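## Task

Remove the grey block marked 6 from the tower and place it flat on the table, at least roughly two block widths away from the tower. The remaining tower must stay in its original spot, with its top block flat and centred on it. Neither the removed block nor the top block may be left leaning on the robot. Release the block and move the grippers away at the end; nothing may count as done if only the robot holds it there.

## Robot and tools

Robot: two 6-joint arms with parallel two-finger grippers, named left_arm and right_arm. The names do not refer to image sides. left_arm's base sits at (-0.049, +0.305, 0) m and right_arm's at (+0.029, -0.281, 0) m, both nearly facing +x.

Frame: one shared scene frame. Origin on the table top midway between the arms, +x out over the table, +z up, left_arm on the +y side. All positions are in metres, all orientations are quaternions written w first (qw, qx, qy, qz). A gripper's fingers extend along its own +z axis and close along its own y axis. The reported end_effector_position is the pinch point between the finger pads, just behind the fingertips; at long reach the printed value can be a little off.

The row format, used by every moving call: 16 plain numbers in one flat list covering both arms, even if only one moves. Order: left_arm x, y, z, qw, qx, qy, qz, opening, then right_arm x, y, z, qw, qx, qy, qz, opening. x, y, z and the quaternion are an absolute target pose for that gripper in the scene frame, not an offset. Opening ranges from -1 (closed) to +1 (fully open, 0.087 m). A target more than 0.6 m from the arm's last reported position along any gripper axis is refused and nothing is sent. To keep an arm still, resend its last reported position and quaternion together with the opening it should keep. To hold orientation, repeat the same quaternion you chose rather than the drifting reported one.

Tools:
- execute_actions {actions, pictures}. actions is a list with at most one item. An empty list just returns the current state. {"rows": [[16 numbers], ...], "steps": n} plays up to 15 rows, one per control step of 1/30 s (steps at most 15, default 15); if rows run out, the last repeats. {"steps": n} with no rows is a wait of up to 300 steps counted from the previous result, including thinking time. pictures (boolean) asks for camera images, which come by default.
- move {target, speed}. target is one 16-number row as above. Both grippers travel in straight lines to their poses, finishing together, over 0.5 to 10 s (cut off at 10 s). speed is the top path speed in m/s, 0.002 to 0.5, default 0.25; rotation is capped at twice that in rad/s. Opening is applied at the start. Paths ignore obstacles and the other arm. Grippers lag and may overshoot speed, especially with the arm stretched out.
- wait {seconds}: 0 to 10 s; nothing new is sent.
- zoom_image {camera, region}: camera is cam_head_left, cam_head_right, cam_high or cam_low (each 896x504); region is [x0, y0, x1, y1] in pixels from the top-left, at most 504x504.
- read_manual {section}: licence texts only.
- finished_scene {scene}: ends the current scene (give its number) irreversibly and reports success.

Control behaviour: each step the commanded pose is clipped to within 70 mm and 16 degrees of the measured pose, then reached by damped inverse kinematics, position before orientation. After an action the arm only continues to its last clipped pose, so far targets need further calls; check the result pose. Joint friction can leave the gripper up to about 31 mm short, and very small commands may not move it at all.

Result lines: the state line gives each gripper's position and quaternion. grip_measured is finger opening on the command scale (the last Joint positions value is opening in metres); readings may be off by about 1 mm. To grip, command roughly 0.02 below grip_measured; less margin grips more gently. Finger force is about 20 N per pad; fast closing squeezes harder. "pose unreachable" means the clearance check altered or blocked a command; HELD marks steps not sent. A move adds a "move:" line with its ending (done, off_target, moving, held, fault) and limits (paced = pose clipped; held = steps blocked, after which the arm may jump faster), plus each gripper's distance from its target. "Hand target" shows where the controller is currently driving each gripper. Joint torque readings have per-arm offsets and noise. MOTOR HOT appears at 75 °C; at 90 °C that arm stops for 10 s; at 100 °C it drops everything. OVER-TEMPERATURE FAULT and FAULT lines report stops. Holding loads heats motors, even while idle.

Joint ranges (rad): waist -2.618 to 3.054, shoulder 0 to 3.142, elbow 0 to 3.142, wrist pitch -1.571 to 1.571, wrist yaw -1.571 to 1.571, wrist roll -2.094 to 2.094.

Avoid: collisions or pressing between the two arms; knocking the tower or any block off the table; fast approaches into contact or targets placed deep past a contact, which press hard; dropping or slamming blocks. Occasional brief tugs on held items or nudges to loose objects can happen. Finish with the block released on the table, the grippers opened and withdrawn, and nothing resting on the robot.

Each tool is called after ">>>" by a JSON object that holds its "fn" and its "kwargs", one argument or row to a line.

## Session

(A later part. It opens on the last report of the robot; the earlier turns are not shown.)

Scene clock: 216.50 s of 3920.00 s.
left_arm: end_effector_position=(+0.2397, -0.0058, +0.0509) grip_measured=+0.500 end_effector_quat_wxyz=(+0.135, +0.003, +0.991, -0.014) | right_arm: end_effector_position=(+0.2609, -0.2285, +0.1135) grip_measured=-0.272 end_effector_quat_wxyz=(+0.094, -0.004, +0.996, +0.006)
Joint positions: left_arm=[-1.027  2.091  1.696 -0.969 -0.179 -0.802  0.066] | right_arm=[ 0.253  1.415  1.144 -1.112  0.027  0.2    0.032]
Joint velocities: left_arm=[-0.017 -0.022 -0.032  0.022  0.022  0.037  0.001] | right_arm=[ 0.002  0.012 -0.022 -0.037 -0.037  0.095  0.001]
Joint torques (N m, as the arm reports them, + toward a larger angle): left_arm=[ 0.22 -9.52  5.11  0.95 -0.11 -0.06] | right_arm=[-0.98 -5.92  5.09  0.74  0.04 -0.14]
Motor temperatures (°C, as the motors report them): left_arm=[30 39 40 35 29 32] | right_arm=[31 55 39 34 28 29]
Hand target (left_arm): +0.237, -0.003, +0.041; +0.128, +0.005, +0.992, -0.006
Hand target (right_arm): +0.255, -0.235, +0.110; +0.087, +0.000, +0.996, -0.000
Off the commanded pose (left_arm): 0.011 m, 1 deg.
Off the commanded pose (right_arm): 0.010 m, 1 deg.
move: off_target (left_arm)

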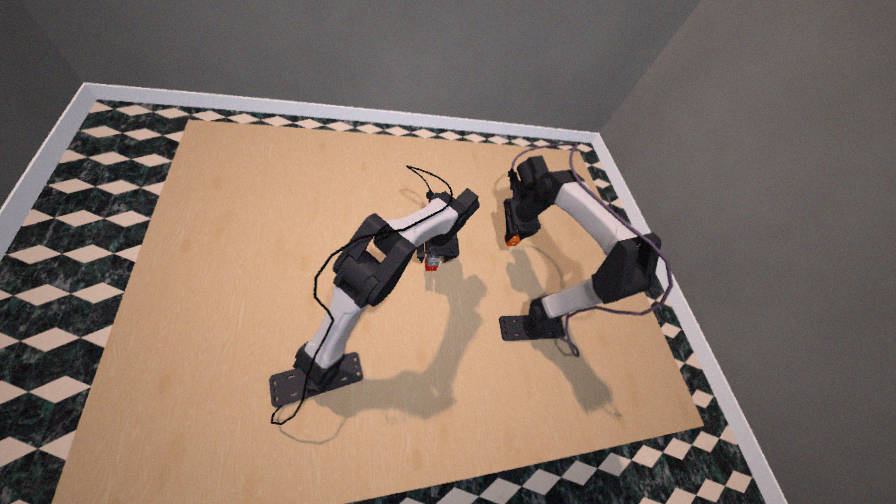

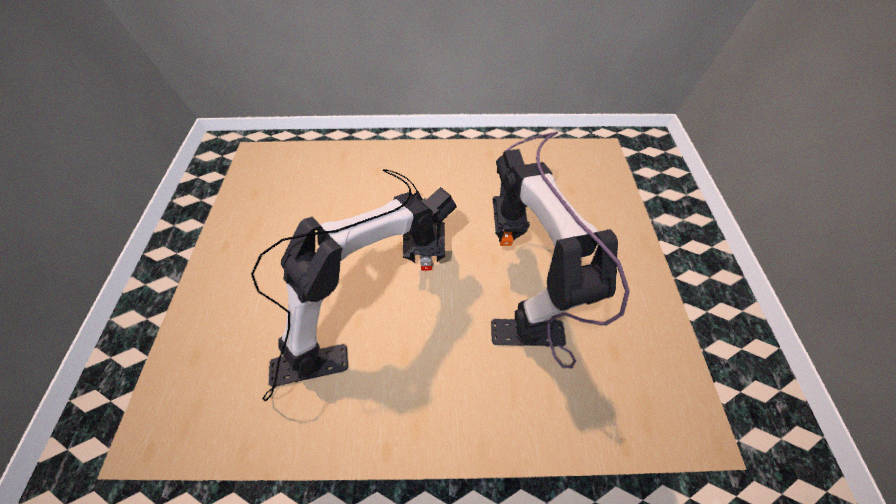

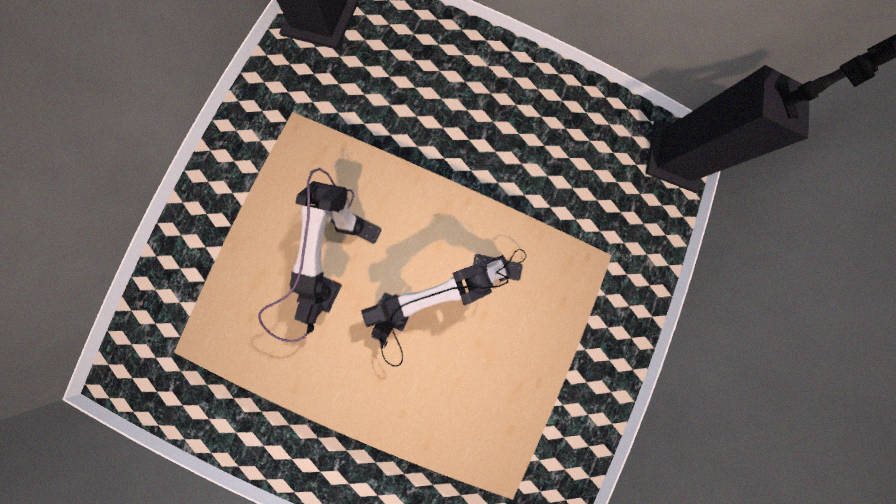

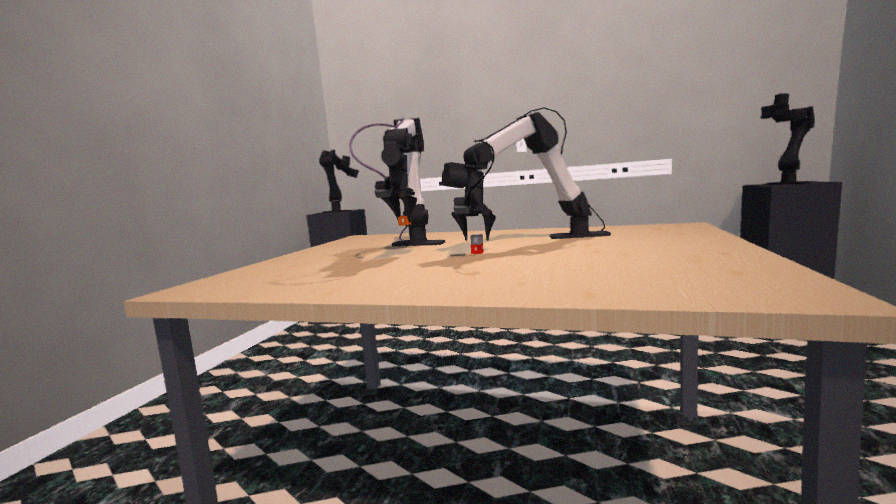

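>>> {"fn": "execute_actions", "kwargs": {
  "actions": [
    {"rows":[[0.2397,-0.0058,0.0509,0.135,0.003,0.9907,-0.014,0.44,0.255,-0.235,0.11,0.0872,0,0.9962,0,-0.31],[0.2397,-0.0058,0.0509,0.135,0.003,0.9907,-0.014,0.38,0.255,-0.235,0.11,0.0872,0,0.9962,0,-0.31],[0.2397,-0.0058,0.0509,0.135,0.003,0.9907,-0.014,0.32,0.255,-0.235,0.11,0.0872,0,0.9962,0,-0.31],[0.2397,-0.0058,0.0509,0.135,0.003,0.9907,-0.014,0.26,0.255,-0.235,0.11,0.0872,0,0.9962,0,-0.31],[0.2397,-0.0058,0.0509,0.135,0.003,0.9907,-0.014,0.20,0.255,-0.235,0.11,0.0872,0,0.9962,0,-0.31],[0.2397,-0.0058,0.0509,0.135,0.003,0.9907,-0.014,0.14,0.255,-0.235,0.11,0.0872,0,0.9962,0,-0.31],[0.2397,-0.0058,0.0509,0.135,0.003,0.9907,-0.014,0.08,0.255,-0.235,0.11,0.0872,0,0.9962,0,-0.31],[0.2397,-0.0058,0.0509,0.135,0.003,0.9907,-0.014,0.02,0.255,-0.235,0.11,0.0872,0,0.9962,0,-0.31],[0.2397,-0.0058,0.0509,0.135,0.003,0.9907,-0.014,-0.04,0.255,-0.235,0.11,0.0872,0,0.9962,0,-0.31],[0.2397,-0.0058,0.0509,0.135,0.003,0.9907,-0.014,-0.09,0.255,-0.235,0.11,0.0872,0,0.9962,0,-0.31],[0.2397,-0.0058,0.0509,0.135,0.003,0.9907,-0.014,-0.125,0.255,-0.235,0.11,0.0872,0,0.9962,0,-0.31],[0.2397,-0.0058,0.0509,0.135,0.003,0.9907,-0.014,-0.15,0.255,-0.235,0.11,0.0872,0,0.9962,0,-0.31],[0.2397,-0.0058,0.0509,0.135,0.003,0.9907,-0.014,-0.175,0.255,-0.235,0.11,0.0872,0,0.9962,0,-0.31],[0.2397,-0.0058,0.0509,0.135,0.003,0.9907,-0.014,-0.20,0.255,-0.235,0.11,0.0872,0,0.9962,0,-0.31],[0.2397,-0.0058,0.0509,0.135,0.003,0.9907,-0.014,-0.22,0.255,-0.235,0.11,0.0872,0,0.9962,0,-0.31]],"steps":15}
  ],
  "pictures": false
}}

>>> {"fn": "execute_actions", "kwargs": {
  "actions": [
    {"rows":[[0.2402,-0.0063,0.0516,0.1359,0.0029,0.9906,-0.0149,-0.24,0.255,-0.235,0.11,0.0872,0,0.9962,0,-0.31],[0.2407,-0.0068,0.0523,0.1368,0.0028,0.9905,-0.0157,-0.26,0.255,-0.235,0.11,0.0872,0,0.9962,0,-0.31],[0.2412,-0.0073,0.0530,0.1377,0.0027,0.9903,-0.0166,-0.28,0.255,-0.235,0.11,0.0872,0,0.9962,0,-0.31],[0.2417,-0.0078,0.0537,0.1386,0.0026,0.9902,-0.0175,-0.30,0.255,-0.235,0.11,0.0872,0,0.9962,0,-0.31],[0.2422,-0.0083,0.0543,0.1394,0.0024,0.9901,-0.0183,-0.30,0.255,-0.235,0.11,0.0872,0,0.9962,0,-0.31],[0.2427,-0.0088,0.0550,0.1403,0.0023,0.9899,-0.0192,-0.30,0.255,-0.235,0.11,0.0872,0,0.9962,0,-0.31],[0.2432,-0.0093,0.0557,0.1412,0.0022,0.9898,-0.0200,-0.30,0.255,-0.235,0.11,0.0872,0,0.9962,0,-0.31],[0.2437,-0.0098,0.0564,0.1421,0.0021,0.9896,-0.0209,-0.30,0.255,-0.235,0.11,0.0872,0,0.9962,0,-0.31],[0.2437,-0.0098,0.0567,0.1421,0.0021,0.9896,-0.0209,-0.30,0.255,-0.235,0.11,0.0872,0,0.9962,0,-0.31],[0.2437,-0.0098,0.0575,0.1421,0.0021,0.9896,-0.0209,-0.30,0.255,-0.235,0.11,0.0872,0,0.9962,0,-0.31],[0.2437,-0.0098,0.0588,0.1421,0.0021,0.9896,-0.0209,-0.30,0.255,-0.235,0.11,0.0872,0,0.9962,0,-0.31],[0.2437,-0.0098,0.0604,0.1421,0.0021,0.9896,-0.0209,-0.30,0.255,-0.235,0.11,0.0872,0,0.9962,0,-0.31],[0.2437,-0.0098,0.0623,0.1421,0.0021,0.9896,-0.0209,-0.30,0.255,-0.235,0.11,0.0872,0,0.9962,0,-0.31],[0.2437,-0.0098,0.0645,0.1421,0.0021,0.9896,-0.0209,-0.30,0.255,-0.235,0.11,0.0872,0,0.9962,0,-0.31],[0.2437,-0.0098,0.0668,0.1421,0.0021,0.9896,-0.0209,-0.30,0.255,-0.235,0.11,0.0872,0,0.9962,0,-0.31]],"steps":15}
  ],
  "pictures": false
}}

>>> {"fn": "execute_actions", "kwargs": {
  "actions": [
    {"rows":[[0.2437,-0.0098,0.0692,0.1421,0.0021,0.9896,-0.0209,-0.30,0.255,-0.235,0.11,0.0872,0,0.9962,0,-0.31],[0.2437,-0.0098,0.0716,0.1421,0.0021,0.9896,-0.0209,-0.30,0.255,-0.235,0.11,0.0872,0,0.9962,0,-0.31],[0.2437,-0.0098,0.0739,0.1421,0.0021,0.9896,-0.0209,-0.30,0.255,-0.235,0.11,0.0872,0,0.9962,0,-0.31],[0.2437,-0.0098,0.0761,0.1421,0.0021,0.9896,-0.0209,-0.30,0.255,-0.235,0.11,0.0872,0,0.9962,0,-0.31],[0.2437,-0.0098,0.0780,0.1421,0.0021,0.9896,-0.0209,-0.30,0.255,-0.235,0.11,0.0872,0,0.9962,0,-0.31],[0.2437,-0.0098,0.0796,0.1421,0.0021,0.9896,-0.0209,-0.30,0.255,-0.235,0.11,0.0872,0,0.9962,0,-0.31],[0.2437,-0.0098,0.0809,0.1421,0.0021,0.9896,-0.0209,-0.30,0.255,-0.235,0.11,0.0872,0,0.9962,0,-0.31],[0.2437,-0.0098,0.0817,0.1421,0.0021,0.9896,-0.0209,-0.30,0.255,-0.235,0.11,0.0872,0,0.9962,0,-0.31],[0.2437,-0.0098,0.0820,0.1421,0.0021,0.9896,-0.0209,-0.30,0.255,-0.235,0.11,0.0872,0,0.9962,0,-0.31]],"steps":10}
  ],
  "pictures": false
}}

>>> {"fn": "move", "kwargs": {
  "target": [0.25,0.245,0.052,0.130,0,0.9915,0,-0.30,0.2351,-0.0010,0.066,0.0872,0,0.9962,0,-0.31],
  "speed": 0.21
}}

>>> {"fn": "move", "kwargs": {
  "target": [0.255,0.247,0.0165,0.121,-0.003,0.9926,0.009,-0.30,0.2329,-0.0040,0.0393,0.0866,-0.0022,0.9962,-0.0028,-0.31],
  "speed": 0.06
}}

>>> {"fn": "zoom_image", "kwargs": {
  "camera": "cam_low",
  "region": [448,204,504,260]
}}

>>> {"fn": "zoom_image", "kwargs": {
  "camera": "cam_head_right",
  "region": [398,229,454,279]
}}

>>> {"fn": "zoom_image", "kwargs": {
  "camera": "cam_low",
  "region": [525,200,589,264]
}}

Scene clock: 337.00 s of 3920.00 s.
left_arm: end_effector_position=(+0.2400, -0.0061, +0.0509) grip_measured=-0.210 end_effector_quat_wxyz=(+0.136, +0.003, +0.991, -0.014) | right_arm: end_effector_position=(+0.2609, -0.2285, +0.1135) grip_measured=-0.272 end_effector_quat_wxyz=(+0.094, -0.004, +0.996, +0.006)
Joint positions: left_arm=[-1.027  2.091  1.696 -0.968 -0.179 -0.802  0.035] | right_arm=[ 0.253  1.415  1.144 -1.112  0.027  0.2    0.032]
Joint velocities: left_arm=[ 0.002  0.017 -0.017 -0.007 -0.022 -0.007 -0.018] | right_arm=[ 0.002  0.007  0.002 -0.037 -0.051  0.066 -0.001]
Joint torques (N m, as the arm reports them, + toward a larger angle): left_arm=[  0.29 -10.16   7.08   0.84  -0.11  -0.05] | right_arm=[-0.96 -5.89  5.12  0.74  0.04 -0.14]
Motor temperatures (°C, as the motors report them): left_arm=[30 51 38 34 29 32] | right_arm=[31 47 39 34 28 29]
Hand target (left_arm): +0.240, -0.006, +0.051; +0.135, +0.003, +0.991, -0.014
Hand target (right_arm): +0.255, -0.235, +0.110; +0.087, +0.000, +0.996, +0.000
Off the commanded pose (left_arm): 0.000 m, 0 deg.
Off the commanded pose (right_arm): 0.010 m, 1 deg.
Steps of this call (steps 1 to 90: nothing new was sent; then 117.00 s passed at rest; steps 91 to 105: all 15 steps of this action). Readings (end_effector_position):
91: left_arm (+0.2400, -0.0061, +0.0509) | right_arm (+0.2609, -0.2285, +0.1135)
92: left_arm (+0.2400, -0.0061, +0.0509) | right_arm (+0.2609, -0.2285, +0.1135)
94: left_arm (+0.2400, -0.0061, +0.0509) | right_arm (+0.2609, -0.2285, +0.1135)
98: left_arm (+0.2400, -0.0061, +0.0509) | right_arm (+0.2609, -0.2285, +0.1135)
105: the state above

Scene clock: 337.50 s of 3920.00 s.
left_arm: end_effector_position=(+0.2396, -0.0057, +0.0523) grip_measured=-0.255 end_effector_quat_wxyz=(+0.134, +0.003, +0.991, -0.013) | right_arm: end_effector_position=(+0.2609, -0.2285, +0.1135) grip_measured=-0.272 end_effector_quat_wxyz=(+0.094, -0.004, +0.996, +0.006)
Joint positions: left_arm=[-1.027  2.091  1.702 -0.977 -0.179 -0.802  0.033] | right_arm=[ 0.253  1.415  1.144 -1.112  0.027  0.199  0.032]
Joint velocities: left_arm=[-0.007 -0.017  0.125 -0.139 -0.007 -0.007 -0.001] | right_arm=[-0.017 -0.002 -0.007 -0.037  0.007 -0.051  0.   ]
Joint torques (N m, as the arm reports them, + toward a larger angle): left_arm=[  0.25 -10.83  10.11   0.83  -0.09  -0.07] | right_arm=[-0.96 -5.89  5.18  0.73  0.04 -0.13]
Motor temperatures (°C, as the motors report them): left_arm=[30 51 38 34 29 32] | right_arm=[31 47 39 34 28 29]
Hand target (left_arm): +0.243, -0.009, +0.067; +0.142, +0.002, +0.990, -0.021
Hand target (right_arm): +0.255, -0.235, +0.110; +0.087, -0.000, +0.996, +0.000
Off the commanded pose (left_arm): 0.016 m, 1 deg.
Off the commanded pose (right_arm): 0.009 m, 1 deg.
Steps of this call (steps 1 to 15: all 15 steps of this action). Readings (end_effector_position):
1: left_arm (+0.2400, -0.0061, +0.0509) | right_arm (+0.2609, -0.2285, +0.1135)
2: left_arm (+0.2400, -0.0061, +0.0509) | right_arm (+0.2609, -0.2285, +0.1135)
4: left_arm (+0.2400, -0.0061, +0.0509) | right_arm (+0.2609, -0.2285, +0.1135)
8: left_arm (+0.2400, -0.0061, +0.0509) | right_arm (+0.2609, -0.2285, +0.1135)
15: the state above

Scene clock: 337.83 s of 3920.00 s.
left_arm: end_effector_position=(+0.2434, -0.0098, +0.0697) grip_measured=-0.255 end_effector_quat_wxyz=(+0.139, +0.003, +0.990, -0.018) | right_arm: end_effector_position=(+0.2609, -0.2285, +0.1135) grip_measured=-0.272 end_effector_quat_wxyz=(+0.094, -0.004, +0.996, +0.006)
Joint positions: left_arm=[-1.027  2.091  1.77  -1.03  -0.179 -0.802  0.033] | right_arm=[ 0.253  1.415  1.144 -1.112  0.027  0.199  0.032]
Joint velocities: left_arm=[ 0.002  0.007  0.061 -0.051  0.007  0.051  0.   ] | right_arm=[-0.022  0.007  0.007 -0.051 -0.007 -0.066  0.001]
Joint torques (N m, as the arm reports them, + toward a larger angle): left_arm=[  0.3  -11.32   9.17   0.66  -0.09  -0.05] | right_arm=[-0.96 -5.91  5.14  0.73  0.04 -0.15]
Motor temperatures (°C, as the motors report them): left_arm=[30 51 38 34 29 32] | right_arm=[31 47 39 34 28 29]
Hand target (left_arm): +0.243, -0.010, +0.082; +0.143, +0.002, +0.990, -0.021
Hand target (right_arm): +0.255, -0.235, +0.110; +0.087, +0.000, +0.996, +0.000
Off the commanded pose (left_arm): 0.012 m, 0 deg.
Off the commanded pose (right_arm): 0.009 m, 1 deg.
Steps of this call (steps 1 to 10: all 10 steps of this action). Readings (end_effector_position):
1: left_arm (+0.2399, -0.0061, +0.0540) | right_arm (+0.2609, -0.2285, +0.1135)
2: left_arm (+0.2405, -0.0067, +0.0560) | right_arm (+0.2609, -0.2285, +0.1135)
4: left_arm (+0.2418, -0.0081, +0.0604) | right_arm (+0.2609, -0.2285, +0.1135)
8: left_arm (+0.2434, -0.0098, +0.0678) | right_arm (+0.2609, -0.2285, +0.1135)
10: the state above

Scene clock: 340.03 s of 3920.00 s.
left_arm: end_effector_position=(+0.2583, +0.2462, +0.0533) grip_measured=-0.255 end_effector_quat_wxyz=(+0.128, -0.003, +0.992, +0.008) | right_arm: end_effector_position=(+0.2356, -0.0080, +0.0657) grip_measured=-0.272 end_effector_quat_wxyz=(+0.089, -0.003, +0.996, -0.003)
Joint positions: left_arm=[-0.4    1.678  1.154 -0.798 -0.067 -0.199  0.033] | right_arm=[ 0.948  1.854  1.424 -1.034  0.144  0.891  0.032]
Joint velocities: left_arm=[-0.012 -0.002 -0.007  0.022  0.037  0.022  0.002] | right_arm=[ 0.007  0.002 -0.012 -0.037  0.022  0.066  0.   ]
Joint torques (N m, as the arm reports them, + toward a larger angle): left_arm=[ 0.54 -8.18  4.8   1.06  0.1   0.03] | right_arm=[ 0.7  -8.02  8.24  0.49  0.17  0.03]
Motor temperatures (°C, as the motors report them): left_arm=[30 51 38 34 29 32] | right_arm=[31 47 40 34 28 29]
Hand target (left_arm): +0.254, +0.247, +0.052; +0.129, +0.000, +0.992, +0.003
Hand target (right_arm): +0.237, -0.005, +0.067; +0.092, -0.001, +0.996, -0.006
Off the commanded pose (left_arm): 0.009 m, 1 deg.
Off the commanded pose (right_arm): 0.007 m, 1 deg.
move: done

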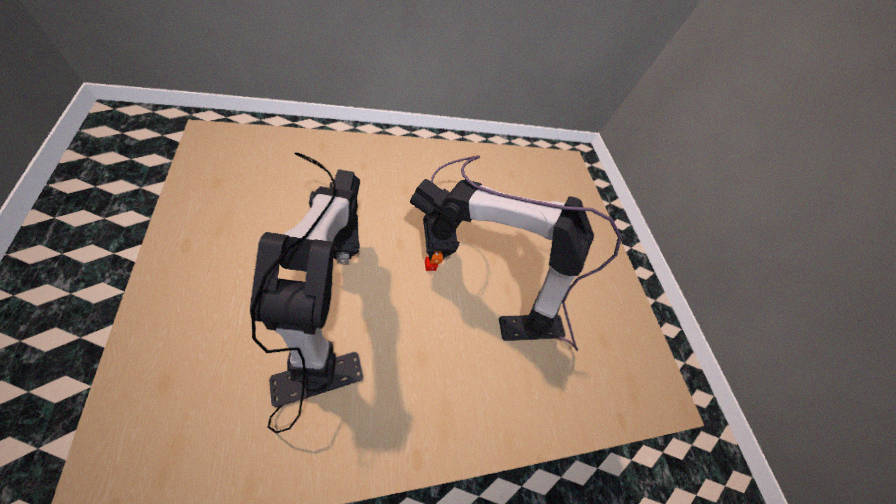

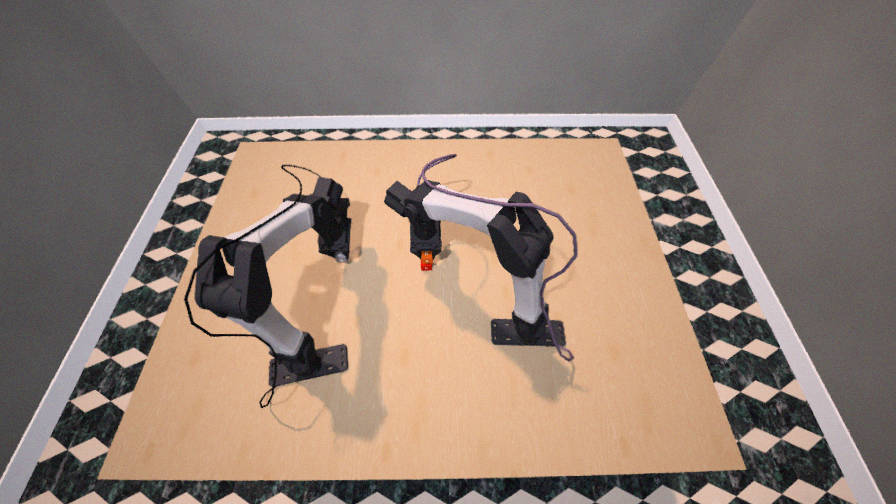

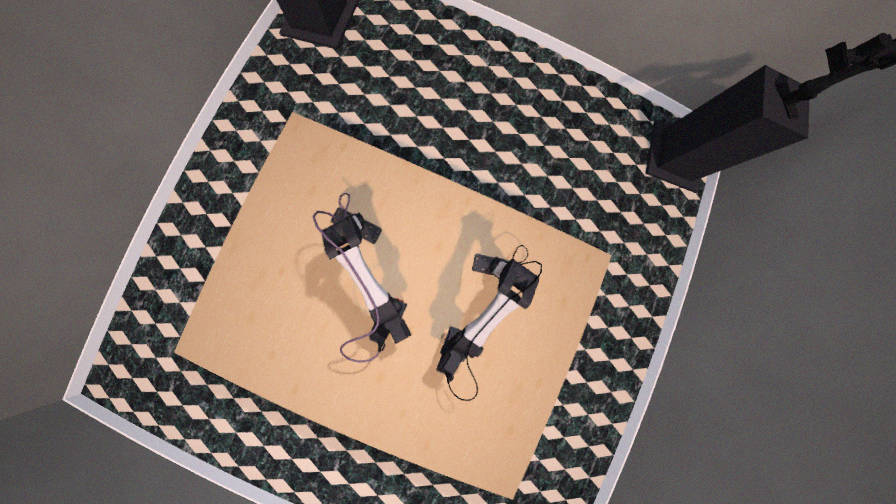

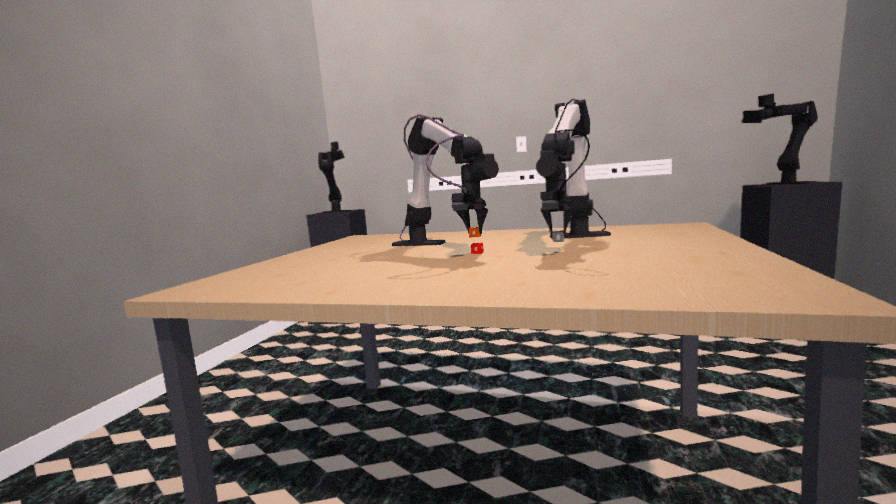

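Scene clock: 341.13 s of 3920.00 s.
left_arm: end_effector_position=(+0.2611, +0.2456, +0.0264) grip_measured=-0.255 end_effector_quat_wxyz=(+0.133, -0.004, +0.991, +0.007) | right_arm: end_effector_position=(+0.2394, -0.0031, +0.0499) grip_measured=-0.272 end_effector_quat_wxyz=(+0.096, +0.000, +0.995, +0.005)
Joint positions: left_arm=[-0.4    1.715  1.081 -0.679 -0.067 -0.199  0.033] | right_arm=[ 0.948  1.87   1.38  -0.953  0.144  0.895  0.032]
Joint velocities: left_arm=[-0.007 -0.012 -0.022 -0.007 -0.007  0.007  0.   ] | right_arm=[ 0.012 -0.007  0.012  0.007 -0.022 -0.022 -0.   ]
Joint torques (N m, as the arm reports them, + toward a larger angle): left_arm=[ 0.28 -5.96  4.96  1.12  0.01 -0.05] | right_arm=[ 1.17 -7.98  4.88  0.69  0.06  0.03]
Motor temperatures (°C, as the motors report them): left_arm=[30 51 38 34 29 32] | right_arm=[31 47 39 34 28 29]
Hand target (left_arm): +0.255, +0.247, +0.017; +0.121, -0.003, +0.993, +0.009
Hand target (right_arm): +0.233, -0.005, +0.040; +0.087, -0.002, +0.996, -0.003
Off the commanded pose (left_arm): 0.012 m, 1 deg.
Off the commanded pose (right_arm): 0.012 m, 1 deg.
move: off_target (left_arm, right_arm)

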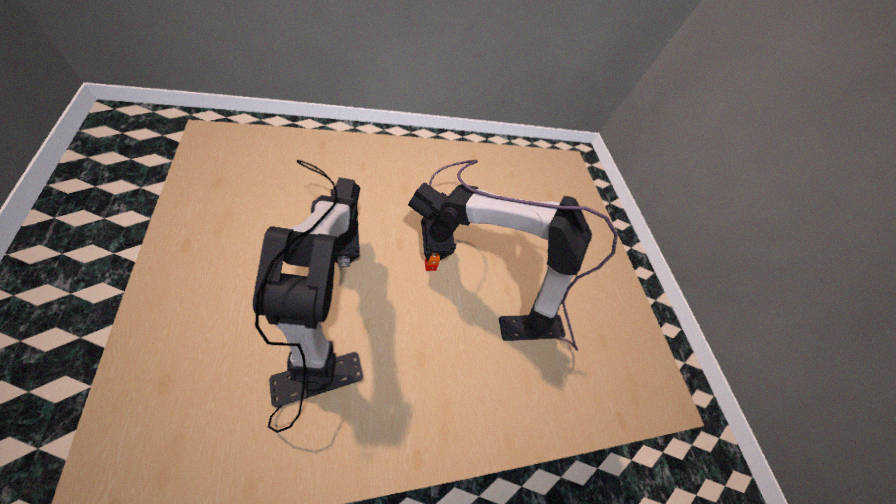

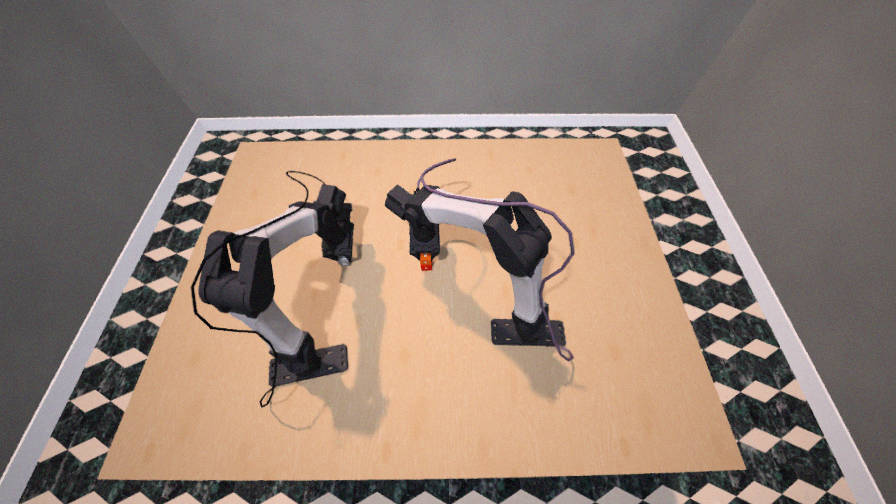

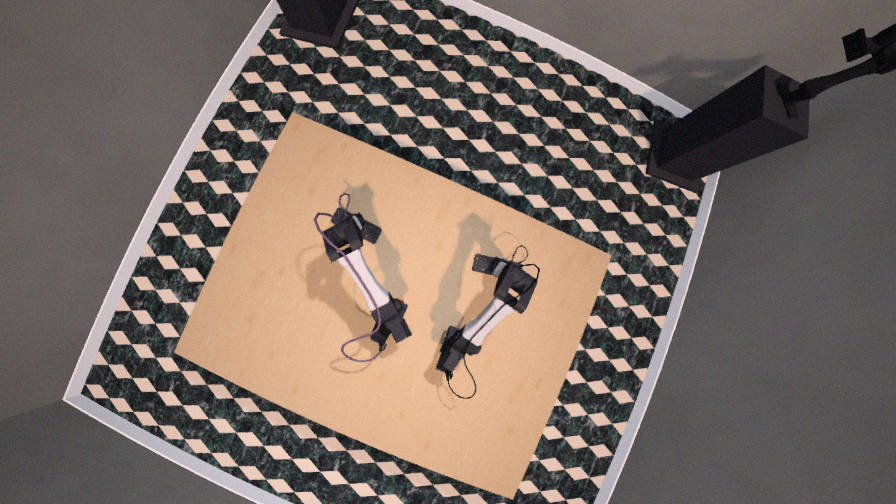

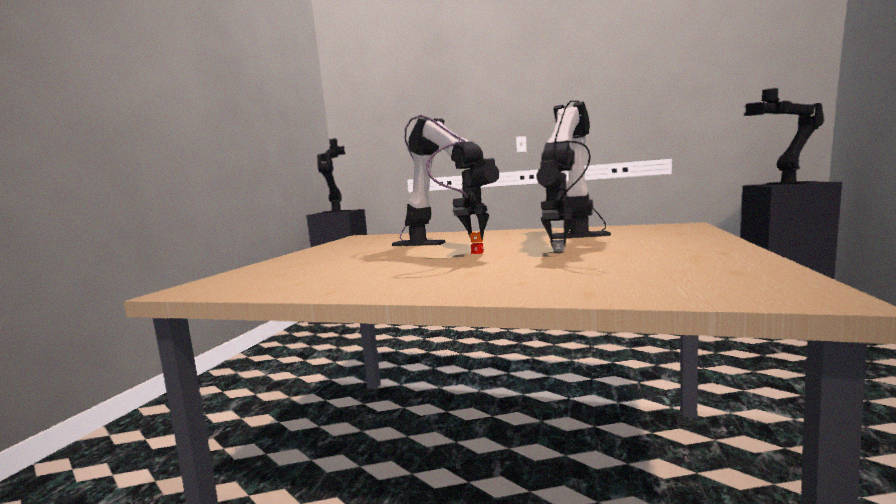

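Region (448, 204, 504, 260) of cam_low's 896x504 image, scaled by 9.000, with more detail than that image has.

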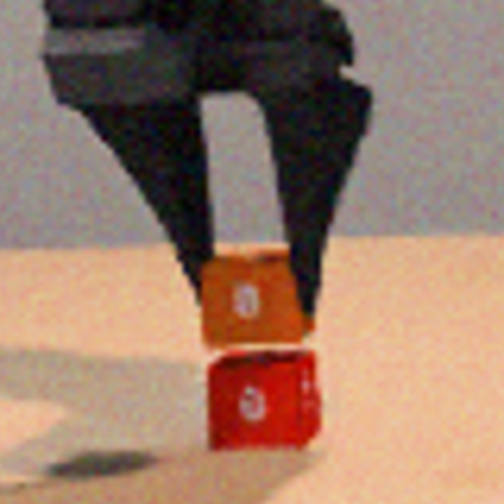

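Region (398, 229, 454, 279) of cam_head_right's 896x504 image, scaled by 9.000, with more detail than that image has; it fills the top 450 rows of this view, and the rest is white.

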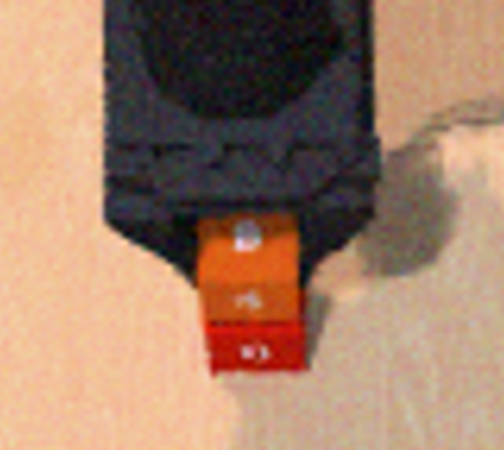

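Region (525, 200, 589, 264) of cam_low's 896x504 image, scaled by 7.875, with more detail than that image has.

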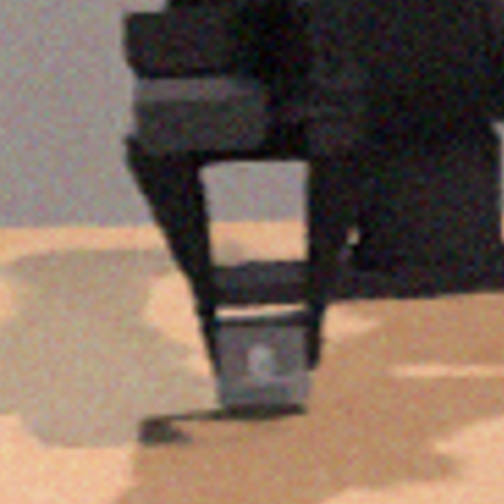

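>>> {"fn": "execute_actions", "kwargs": {
  "actions": [
    {"rows":[[0.255,0.247,0.0159,0.1212,-0.003,0.9926,0.009,-0.30,0.2387,-0.0040,0.0442,0.0907,-0.0006,0.9959,-0.0018,-0.31],[0.255,0.247,0.0153,0.1214,-0.003,0.9926,0.0089,-0.30,0.2386,-0.0041,0.0436,0.0902,-0.0007,0.9959,-0.0025,-0.31],[0.255,0.247,0.0148,0.1216,-0.003,0.9925,0.0089,-0.30,0.2386,-0.0042,0.0430,0.0896,-0.0007,0.9960,-0.0032,-0.31],[0.255,0.247,0.0142,0.1218,-0.003,0.9925,0.0088,-0.30,0.2385,-0.0043,0.0425,0.0891,-0.0008,0.9960,-0.0039,-0.31],[0.255,0.247,0.0136,0.1220,-0.003,0.9925,0.0088,-0.30,0.2384,-0.0044,0.0419,0.0885,-0.0009,0.9961,-0.0045,-0.31],[0.255,0.247,0.0130,0.1222,-0.003,0.9925,0.0088,-0.30,0.2383,-0.0045,0.0413,0.0880,-0.0009,0.9961,-0.0052,-0.31],[0.255,0.247,0.0124,0.1224,-0.003,0.9924,0.0087,-0.30,0.2383,-0.0046,0.0407,0.0874,-0.0010,0.9962,-0.0059,-0.31],[0.255,0.247,0.0119,0.1225,-0.003,0.9924,0.0087,-0.30,0.2382,-0.0047,0.0402,0.0869,-0.0011,0.9962,-0.0066,-0.31],[0.255,0.247,0.0113,0.1227,-0.0031,0.9924,0.0086,-0.30,0.2381,-0.0047,0.0396,0.0864,-0.0011,0.9962,-0.0073,-0.31],[0.255,0.247,0.0107,0.1229,-0.0031,0.9924,0.0086,-0.30,0.2381,-0.0048,0.0390,0.0858,-0.0012,0.9963,-0.0080,-0.31],[0.255,0.247,0.0101,0.1231,-0.0031,0.9923,0.0086,-0.30,0.2380,-0.0049,0.0384,0.0853,-0.0012,0.9963,-0.0087,-0.31],[0.255,0.247,0.0095,0.1233,-0.0031,0.9923,0.0085,-0.30,0.2379,-0.0050,0.0378,0.0847,-0.0013,0.9964,-0.0093,-0.31],[0.255,0.247,0.0090,0.1235,-0.0031,0.9923,0.0085,-0.30,0.2378,-0.0051,0.0373,0.0842,-0.0014,0.9964,-0.0100,-0.31],[0.255,0.247,0.0084,0.1237,-0.0031,0.9923,0.0084,-0.30,0.2378,-0.0052,0.0367,0.0836,-0.0014,0.9964,-0.0107,-0.31],[0.255,0.247,0.0078,0.1239,-0.0031,0.9922,0.0084,-0.30,0.2377,-0.0053,0.0361,0.0831,-0.0015,0.9965,-0.0114,-0.31]],"steps":15}
  ],
  "pictures": false
}}

>>> {"fn": "execute_actions", "kwargs": {
  "actions": [
    {"rows":[[0.255,0.247,0.0078,0.1239,-0.0031,0.9922,0.0084,-0.30,0.2377,-0.0053,0.0361,0.0831,-0.0015,0.9965,-0.0114,-0.31],[0.255,0.247,0.0078,0.1239,-0.0031,0.9922,0.0084,-0.30,0.2377,-0.0053,0.0361,0.0831,-0.0015,0.9965,-0.0114,-0.31],[0.255,0.247,0.0078,0.1239,-0.0031,0.9922,0.0084,-0.30,0.2377,-0.0053,0.0361,0.0831,-0.0015,0.9965,-0.0114,-0.31],[0.255,0.247,0.0078,0.1239,-0.0031,0.9922,0.0084,-0.30,0.2377,-0.0053,0.0361,0.0831,-0.0015,0.9965,-0.0114,-0.31],[0.255,0.247,0.0078,0.1239,-0.0031,0.9922,0.0084,-0.30,0.2377,-0.0053,0.0361,0.0831,-0.0015,0.9965,-0.0114,-0.31],[0.255,0.247,0.0078,0.1239,-0.0031,0.9922,0.0084,-0.30,0.2377,-0.0053,0.0361,0.0831,-0.0015,0.9965,-0.0114,-0.31],[0.255,0.247,0.0078,0.1239,-0.0031,0.9922,0.0084,-0.30,0.2377,-0.0053,0.0361,0.0831,-0.0015,0.9965,-0.0114,-0.31],[0.258,0.2463,0.0142,0.130,-0.0035,0.9915,0.0075,-0.30,0.2381,-0.0047,0.0395,0.0863,-0.0011,0.9962,-0.0074,-0.31],[0.2611,0.2456,0.0207,0.136,-0.004,0.9907,0.0065,-0.30,0.2385,-0.0042,0.0429,0.0894,-0.0007,0.9960,-0.0034,-0.31],[0.2611,0.2456,0.0207,0.136,-0.004,0.9907,0.0065,-0.28,0.2385,-0.0042,0.0429,0.0894,-0.0007,0.9960,-0.0034,-0.295],[0.2611,0.2456,0.0207,0.136,-0.004,0.9907,0.0065,-0.265,0.2385,-0.0042,0.0429,0.0894,-0.0007,0.9960,-0.0034,-0.28],[0.2611,0.2456,0.0207,0.136,-0.004,0.9907,0.0065,-0.25,0.2385,-0.0042,0.0429,0.0894,-0.0007,0.9960,-0.0034,-0.265],[0.2611,0.2456,0.0207,0.136,-0.004,0.9907,0.0065,-0.23,0.2385,-0.0042,0.0429,0.0894,-0.0007,0.9960,-0.0034,-0.245],[0.2611,0.2456,0.0207,0.136,-0.004,0.9907,0.0065,-0.20,0.2385,-0.0042,0.0429,0.0894,-0.0007,0.9960,-0.0034,-0.215],[0.2611,0.2456,0.0207,0.136,-0.004,0.9907,0.0065,-0.16,0.2385,-0.0042,0.0429,0.0894,-0.0007,0.9960,-0.0034,-0.17]],"steps":15}
  ],
  "pictures": false
}}

>>> {"fn": "execute_actions", "kwargs": {
  "actions": [
    {"rows":[[0.2611,0.2456,0.0207,0.136,-0.004,0.9907,0.0065,-0.08,0.2385,-0.0042,0.0429,0.0894,-0.0007,0.9960,-0.0034,-0.09],[0.2611,0.2456,0.0207,0.136,-0.004,0.9907,0.0065,0.04,0.2385,-0.0042,0.0429,0.0894,-0.0007,0.9960,-0.0034,0.04],[0.2611,0.2456,0.0207,0.136,-0.004,0.9907,0.0065,0.18,0.2385,-0.0042,0.0429,0.0894,-0.0007,0.9960,-0.0034,0.18],[0.2611,0.2456,0.0207,0.136,-0.004,0.9907,0.0065,0.32,0.2385,-0.0042,0.0429,0.0894,-0.0007,0.9960,-0.0034,0.32],[0.2611,0.2456,0.0207,0.136,-0.004,0.9907,0.0065,0.46,0.2385,-0.0042,0.0429,0.0894,-0.0007,0.9960,-0.0034,0.46],[0.2611,0.2456,0.0207,0.136,-0.004,0.9907,0.0065,0.6,0.2385,-0.0042,0.0429,0.0894,-0.0007,0.9960,-0.0034,0.6],[0.2611,0.2456,0.0207,0.136,-0.004,0.9907,0.0065,0.72,0.2385,-0.0042,0.0429,0.0894,-0.0007,0.9960,-0.0034,0.72],[0.2611,0.2456,0.0207,0.136,-0.004,0.9907,0.0065,0.8,0.2385,-0.0042,0.0429,0.0894,-0.0007,0.9960,-0.0034,0.8]],"steps":8}
  ],
  "pictures": false
}}

>>> {"fn": "move", "kwargs": {
  "target": [0.17,0.29,0.13,0.1305,0,0.9914,0,0.8,0.18,-0.08,0.155,0.0872,0,0.9962,0,0.8],
  "speed": 0.2
}}

>>> {"fn": "zoom_image", "kwargs": {
  "camera": "cam_low",
  "region": [448,204,504,260]
}}

>>> {"fn": "zoom_image", "kwargs": {
  "camera": "cam_head_left",
  "region": [400,232,456,282]
}}

>>> {"fn": "zoom_image", "kwargs": {
  "camera": "cam_low",
  "region": [525,200,589,264]
}}

>>> {"fn": "zoom_image", "kwargs": {
  "camera": "cam_high",
  "region": [381,290,480,360]
}}

Scene clock: 461.63 s of 3920.00 s.
left_arm: end_effector_position=(+0.2609, +0.2457, +0.0213) grip_measured=-0.255 end_effector_quat_wxyz=(+0.137, -0.004, +0.991, +0.006) | right_arm: end_effector_position=(+0.2388, -0.0039, +0.0430) grip_measured=-0.272 end_effector_quat_wxyz=(+0.090, -0.000, +0.996, -0.002)
Joint positions: left_arm=[-0.4    1.715  1.058 -0.648 -0.067 -0.199  0.033] | right_arm=[ 0.948  1.891  1.38  -0.951  0.144  0.895  0.032]
Joint velocities: left_arm=[ 0.007 -0.007 -0.017  0.022 -0.022 -0.007 -0.   ] | right_arm=[-0.027 -0.002 -0.007  0.051  0.022 -0.037  0.   ]
Joint torques (N m, as the arm reports them, + toward a larger angle): left_arm=[ 0.37 -5.21  4.78  1.19  0.   -0.05] | right_arm=[ 0.35 -7.85  6.64  0.53  0.11 -0.07]
Motor temperatures (°C, as the motors report them): left_arm=[30 44 37 34 29 32] | right_arm=[31 50 39 33 28 29]
Hand target (left_arm): +0.255, +0.247, +0.008; +0.124, -0.003, +0.992, +0.008
Hand target (right_arm): +0.238, -0.005, +0.037; +0.084, -0.002, +0.996, -0.011
Off the commanded pose (left_arm): 0.015 m, 2 deg.
Off the commanded pose (right_arm): 0.007 m, 1 deg.
Steps of this call (steps 1 to 90: nothing new was sent; then 117.00 s passed at rest; steps 91 to 105: all 15 steps of this action). Readings (end_effector_position):
91: left_arm (+0.2616, +0.2455, +0.0264) | right_arm (+0.2396, -0.0028, +0.0499)
92: left_arm (+0.2618, +0.2455, +0.0264) | right_arm (+0.2396, -0.0028, +0.0499)
94: left_arm (+0.2625, +0.2453, +0.0265) | right_arm (+0.2396, -0.0028, +0.0499)
98: left_arm (+0.2644, +0.2449, +0.0267) | right_arm (+0.2394, -0.0030, +0.0487)
105: the state above

Scene clock: 462.13 s of 3920.00 s.
left_arm: end_effector_position=(+0.2620, +0.2454, +0.0211) grip_measured=-0.178 end_effector_quat_wxyz=(+0.140, -0.004, +0.990, +0.006) | right_arm: end_effector_position=(+0.2388, -0.0039, +0.0430) grip_measured=-0.189 end_effector_quat_wxyz=(+0.090, -0.000, +0.996, -0.002)
Joint positions: left_arm=[-0.4    1.715  1.057 -0.641 -0.067 -0.199  0.036] | right_arm=[ 0.948  1.891  1.38  -0.951  0.144  0.895  0.035]
Joint velocities: left_arm=[-0.002  0.002 -0.012  0.007 -0.022  0.022  0.03 ] | right_arm=[ 0.002  0.022 -0.017 -0.022 -0.037 -0.095  0.034]
Joint torques (N m, as the arm reports them, + toward a larger angle): left_arm=[ 0.23 -6.68  7.16  0.94 -0.01 -0.07] | right_arm=[ 0.23 -9.09  6.56  0.56  0.11 -0.05]
Motor temperatures (°C, as the motors report them): left_arm=[30 44 37 34 29 32] | right_arm=[31 50 39 33 28 29]
Hand target (left_arm): +0.261, +0.246, +0.021; +0.136, -0.004, +0.991, +0.007
Hand target (right_arm): +0.238, -0.004, +0.043; +0.089, -0.001, +0.996, -0.003
Off the commanded pose (left_arm): 0.001 m, 0 deg.
Off the commanded pose (right_arm): 0.000 m, 0 deg.
Steps of this call (steps 1 to 15: all 15 steps of this action). Readings (end_effector_position):
1: left_arm (+0.2608, +0.2457, +0.0209) | right_arm (+0.2388, -0.0039, +0.0430)
2: left_arm (+0.2611, +0.2456, +0.0210) | right_arm (+0.2388, -0.0039, +0.0430)
4: left_arm (+0.2615, +0.2455, +0.0210) | right_arm (+0.2388, -0.0039, +0.0430)
8: left_arm (+0.2620, +0.2454, +0.0211) | right_arm (+0.2388, -0.0039, +0.0430)
15: the state above

Scene clock: 462.40 s of 3920.00 s.
left_arm: end_effector_position=(+0.2620, +0.2454, +0.0211) grip_measured=+0.755 end_effector_quat_wxyz=(+0.140, -0.004, +0.990, +0.006) | right_arm: end_effector_position=(+0.2388, -0.0039, +0.0430) grip_measured=+0.755 end_effector_quat_wxyz=(+0.090, -0.000, +0.996, -0.002)
Joint positions: left_arm=[-0.4    1.715  1.057 -0.641 -0.067 -0.199  0.077] | right_arm=[ 0.948  1.891  1.38  -0.951  0.144  0.895  0.077]
Joint velocities: left_arm=[ 0.022  0.007 -0.002  0.037  0.007  0.007  0.08 ] | right_arm=[ 0.007 -0.002 -0.012  0.007  0.007  0.037  0.079]
Joint torques (N m, as the arm reports them, + toward a larger angle): left_arm=[ 0.2  -6.58  7.17  0.93 -0.02 -0.07] | right_arm=[ 0.32 -9.15  6.61  0.57  0.11 -0.06]
Motor temperatures (°C, as the motors report them): left_arm=[30 44 37 34 29 32] | right_arm=[31 50 39 33 28 29]
Hand target (left_arm): +0.261, +0.246, +0.021; +0.136, -0.004, +0.991, +0.006
Hand target (right_arm): +0.239, -0.004, +0.043; +0.089, -0.001, +0.996, -0.003
Off the commanded pose (left_arm): 0.001 m, 0 deg.
Off the commanded pose (right_arm): 0.000 m, 0 deg.
Steps of this call (steps 1 to 8: all 8 steps of this action). Readings (end_effector_position):
1: left_arm (+0.2620, +0.2454, +0.0211) | right_arm (+0.2388, -0.0039, +0.0430)
2: left_arm (+0.2620, +0.2454, +0.0211) | right_arm (+0.2388, -0.0039, +0.0430)
4: left_arm (+0.2620, +0.2454, +0.0211) | right_arm (+0.2388, -0.0039, +0.0430)
8: the state above

Scene clock: 464.07 s of 3920.00 s.
left_arm: end_effector_position=(+0.1668, +0.2908, +0.1207) grip_measured=+0.800 end_effector_quat_wxyz=(+0.118, +0.001, +0.993, +0.005) | right_arm: end_effector_position=(+0.1798, -0.0775, +0.1508) grip_measured=+0.800 end_effector_quat_wxyz=(+0.087, -0.001, +0.996, -0.002)
Joint positions: left_arm=[-0.274  1.286  1.07  -1.12  -0.027 -0.068  0.079] | right_arm=[ 0.948  1.502  1.371 -1.334  0.14   0.895  0.079]
Joint velocities: left_arm=[-0.017  0.002  0.002  0.007  0.022 -0.022 -0.001] | right_arm=[-0.017 -0.002  0.007 -0.022 -0.051  0.066 -0.001]
Joint torques (N m, as the arm reports them, + toward a larger angle): left_arm=[ 1.21 -4.63  9.6   0.84  0.15  0.05] | right_arm=[-0.41 -5.84  7.55  0.49  0.05 -0.14]
Motor temperatures (°C, as the motors report them): left_arm=[30 44 37 34 29 32] | right_arm=[31 50 39 33 28 29]
Hand target (left_arm): +0.169, +0.292, +0.130; +0.130, +0.000, +0.991, +0.001
Hand target (right_arm): +0.181, -0.079, +0.155; +0.087, +0.000, +0.996, +0.000
Off the commanded pose (left_arm): 0.010 m, 2 deg.
Off the commanded pose (right_arm): 0.005 m, 0 deg.
move: done

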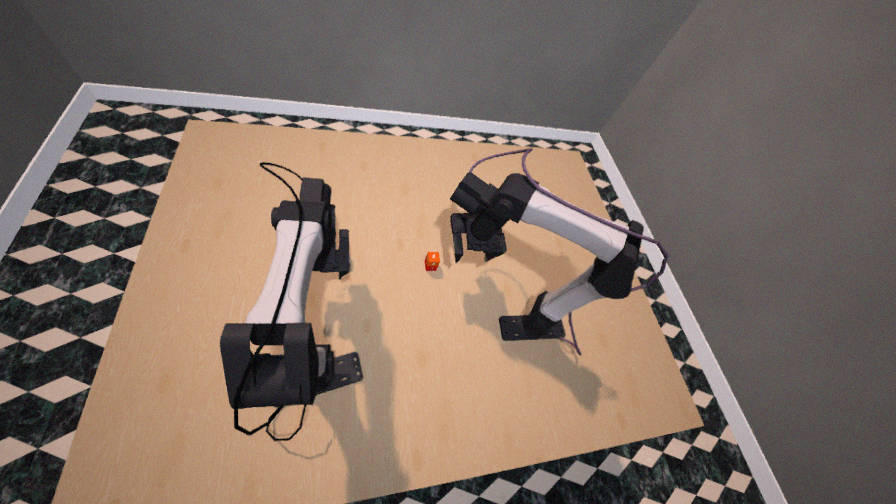

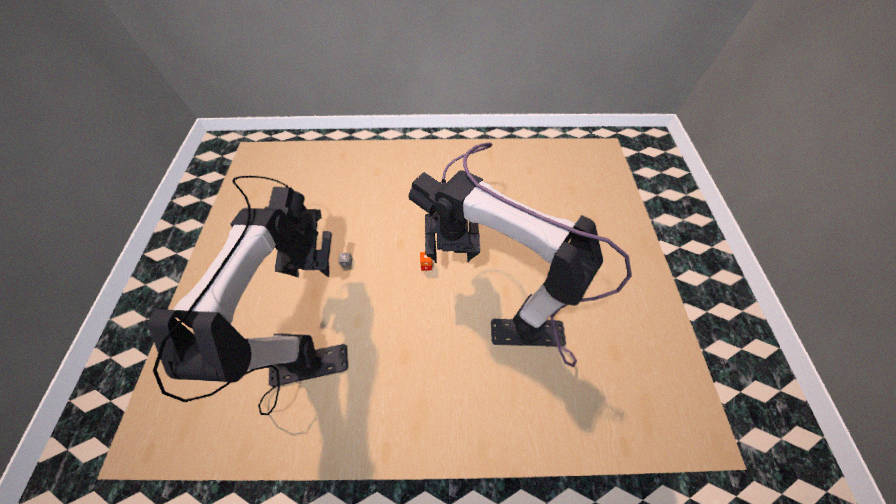

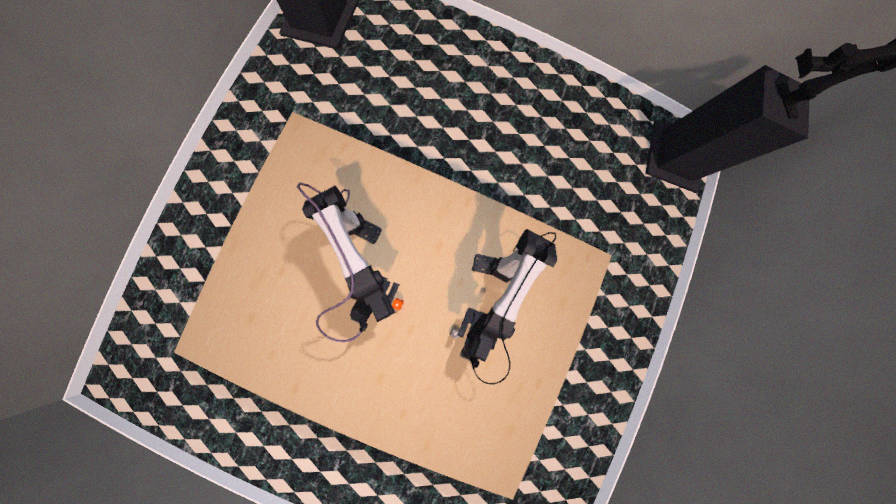

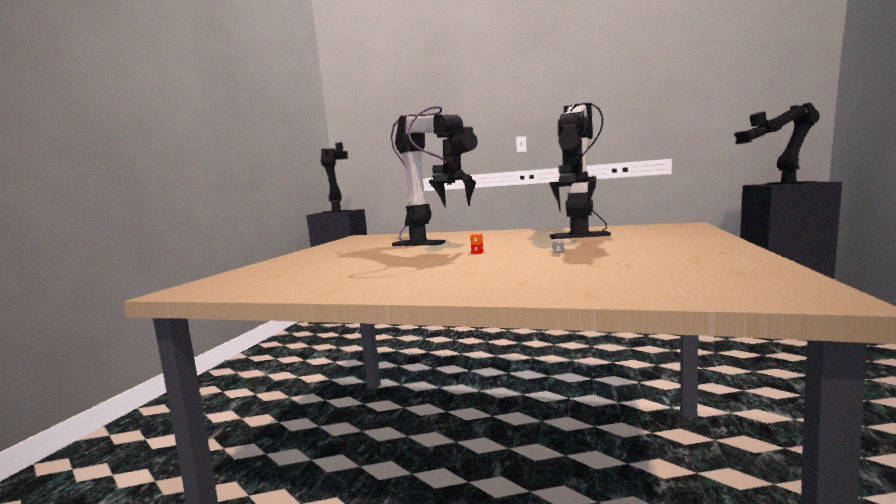

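Region (448, 204, 504, 260) of cam_low's 896x504 image, scaled by 9.000, with more detail than that image has.

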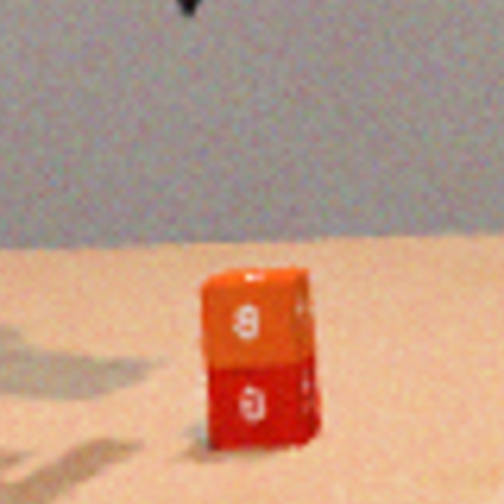

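Region (400, 232, 456, 282) of cam_head_left's 896x504 image, scaled by 9.000, with more detail than that image has; it fills the top 450 rows of this view, and the rest is white.

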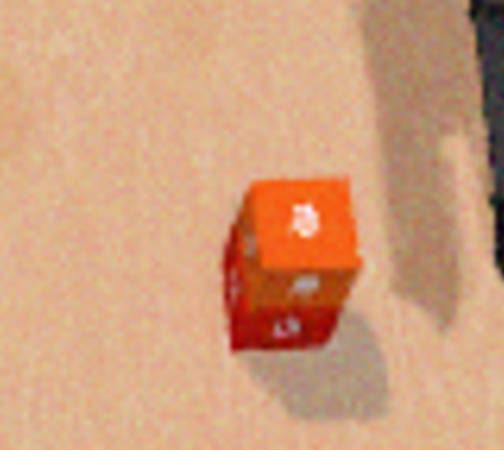

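Region (525, 200, 589, 264) of cam_low's 896x504 image, scaled by 7.875, with more detail than that image has.

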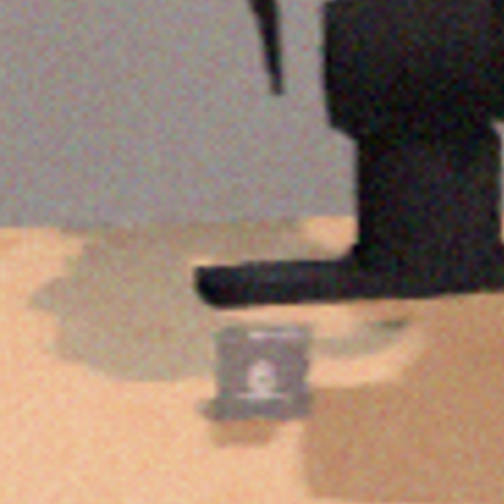

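Region (381, 290, 480, 360) of cam_high's 896x504 image, scaled by 5.091, with more detail than that image has; it fills the top 356 rows of this view, and the rest is white.

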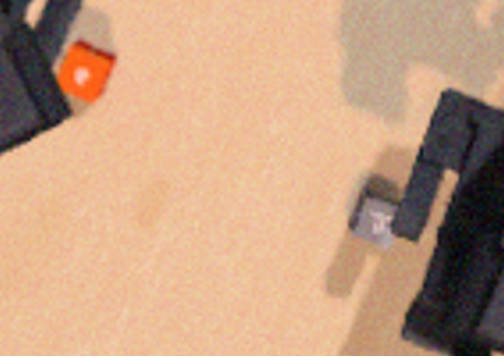

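The orange block sits flat and centred on the red, the grey block lies flat on the table well away from the tower, and both grippers are released and clear.

>>> {"fn": "finished_scene", "kwargs": {
  "scene": 2
}}

The scene is finished: the task was done.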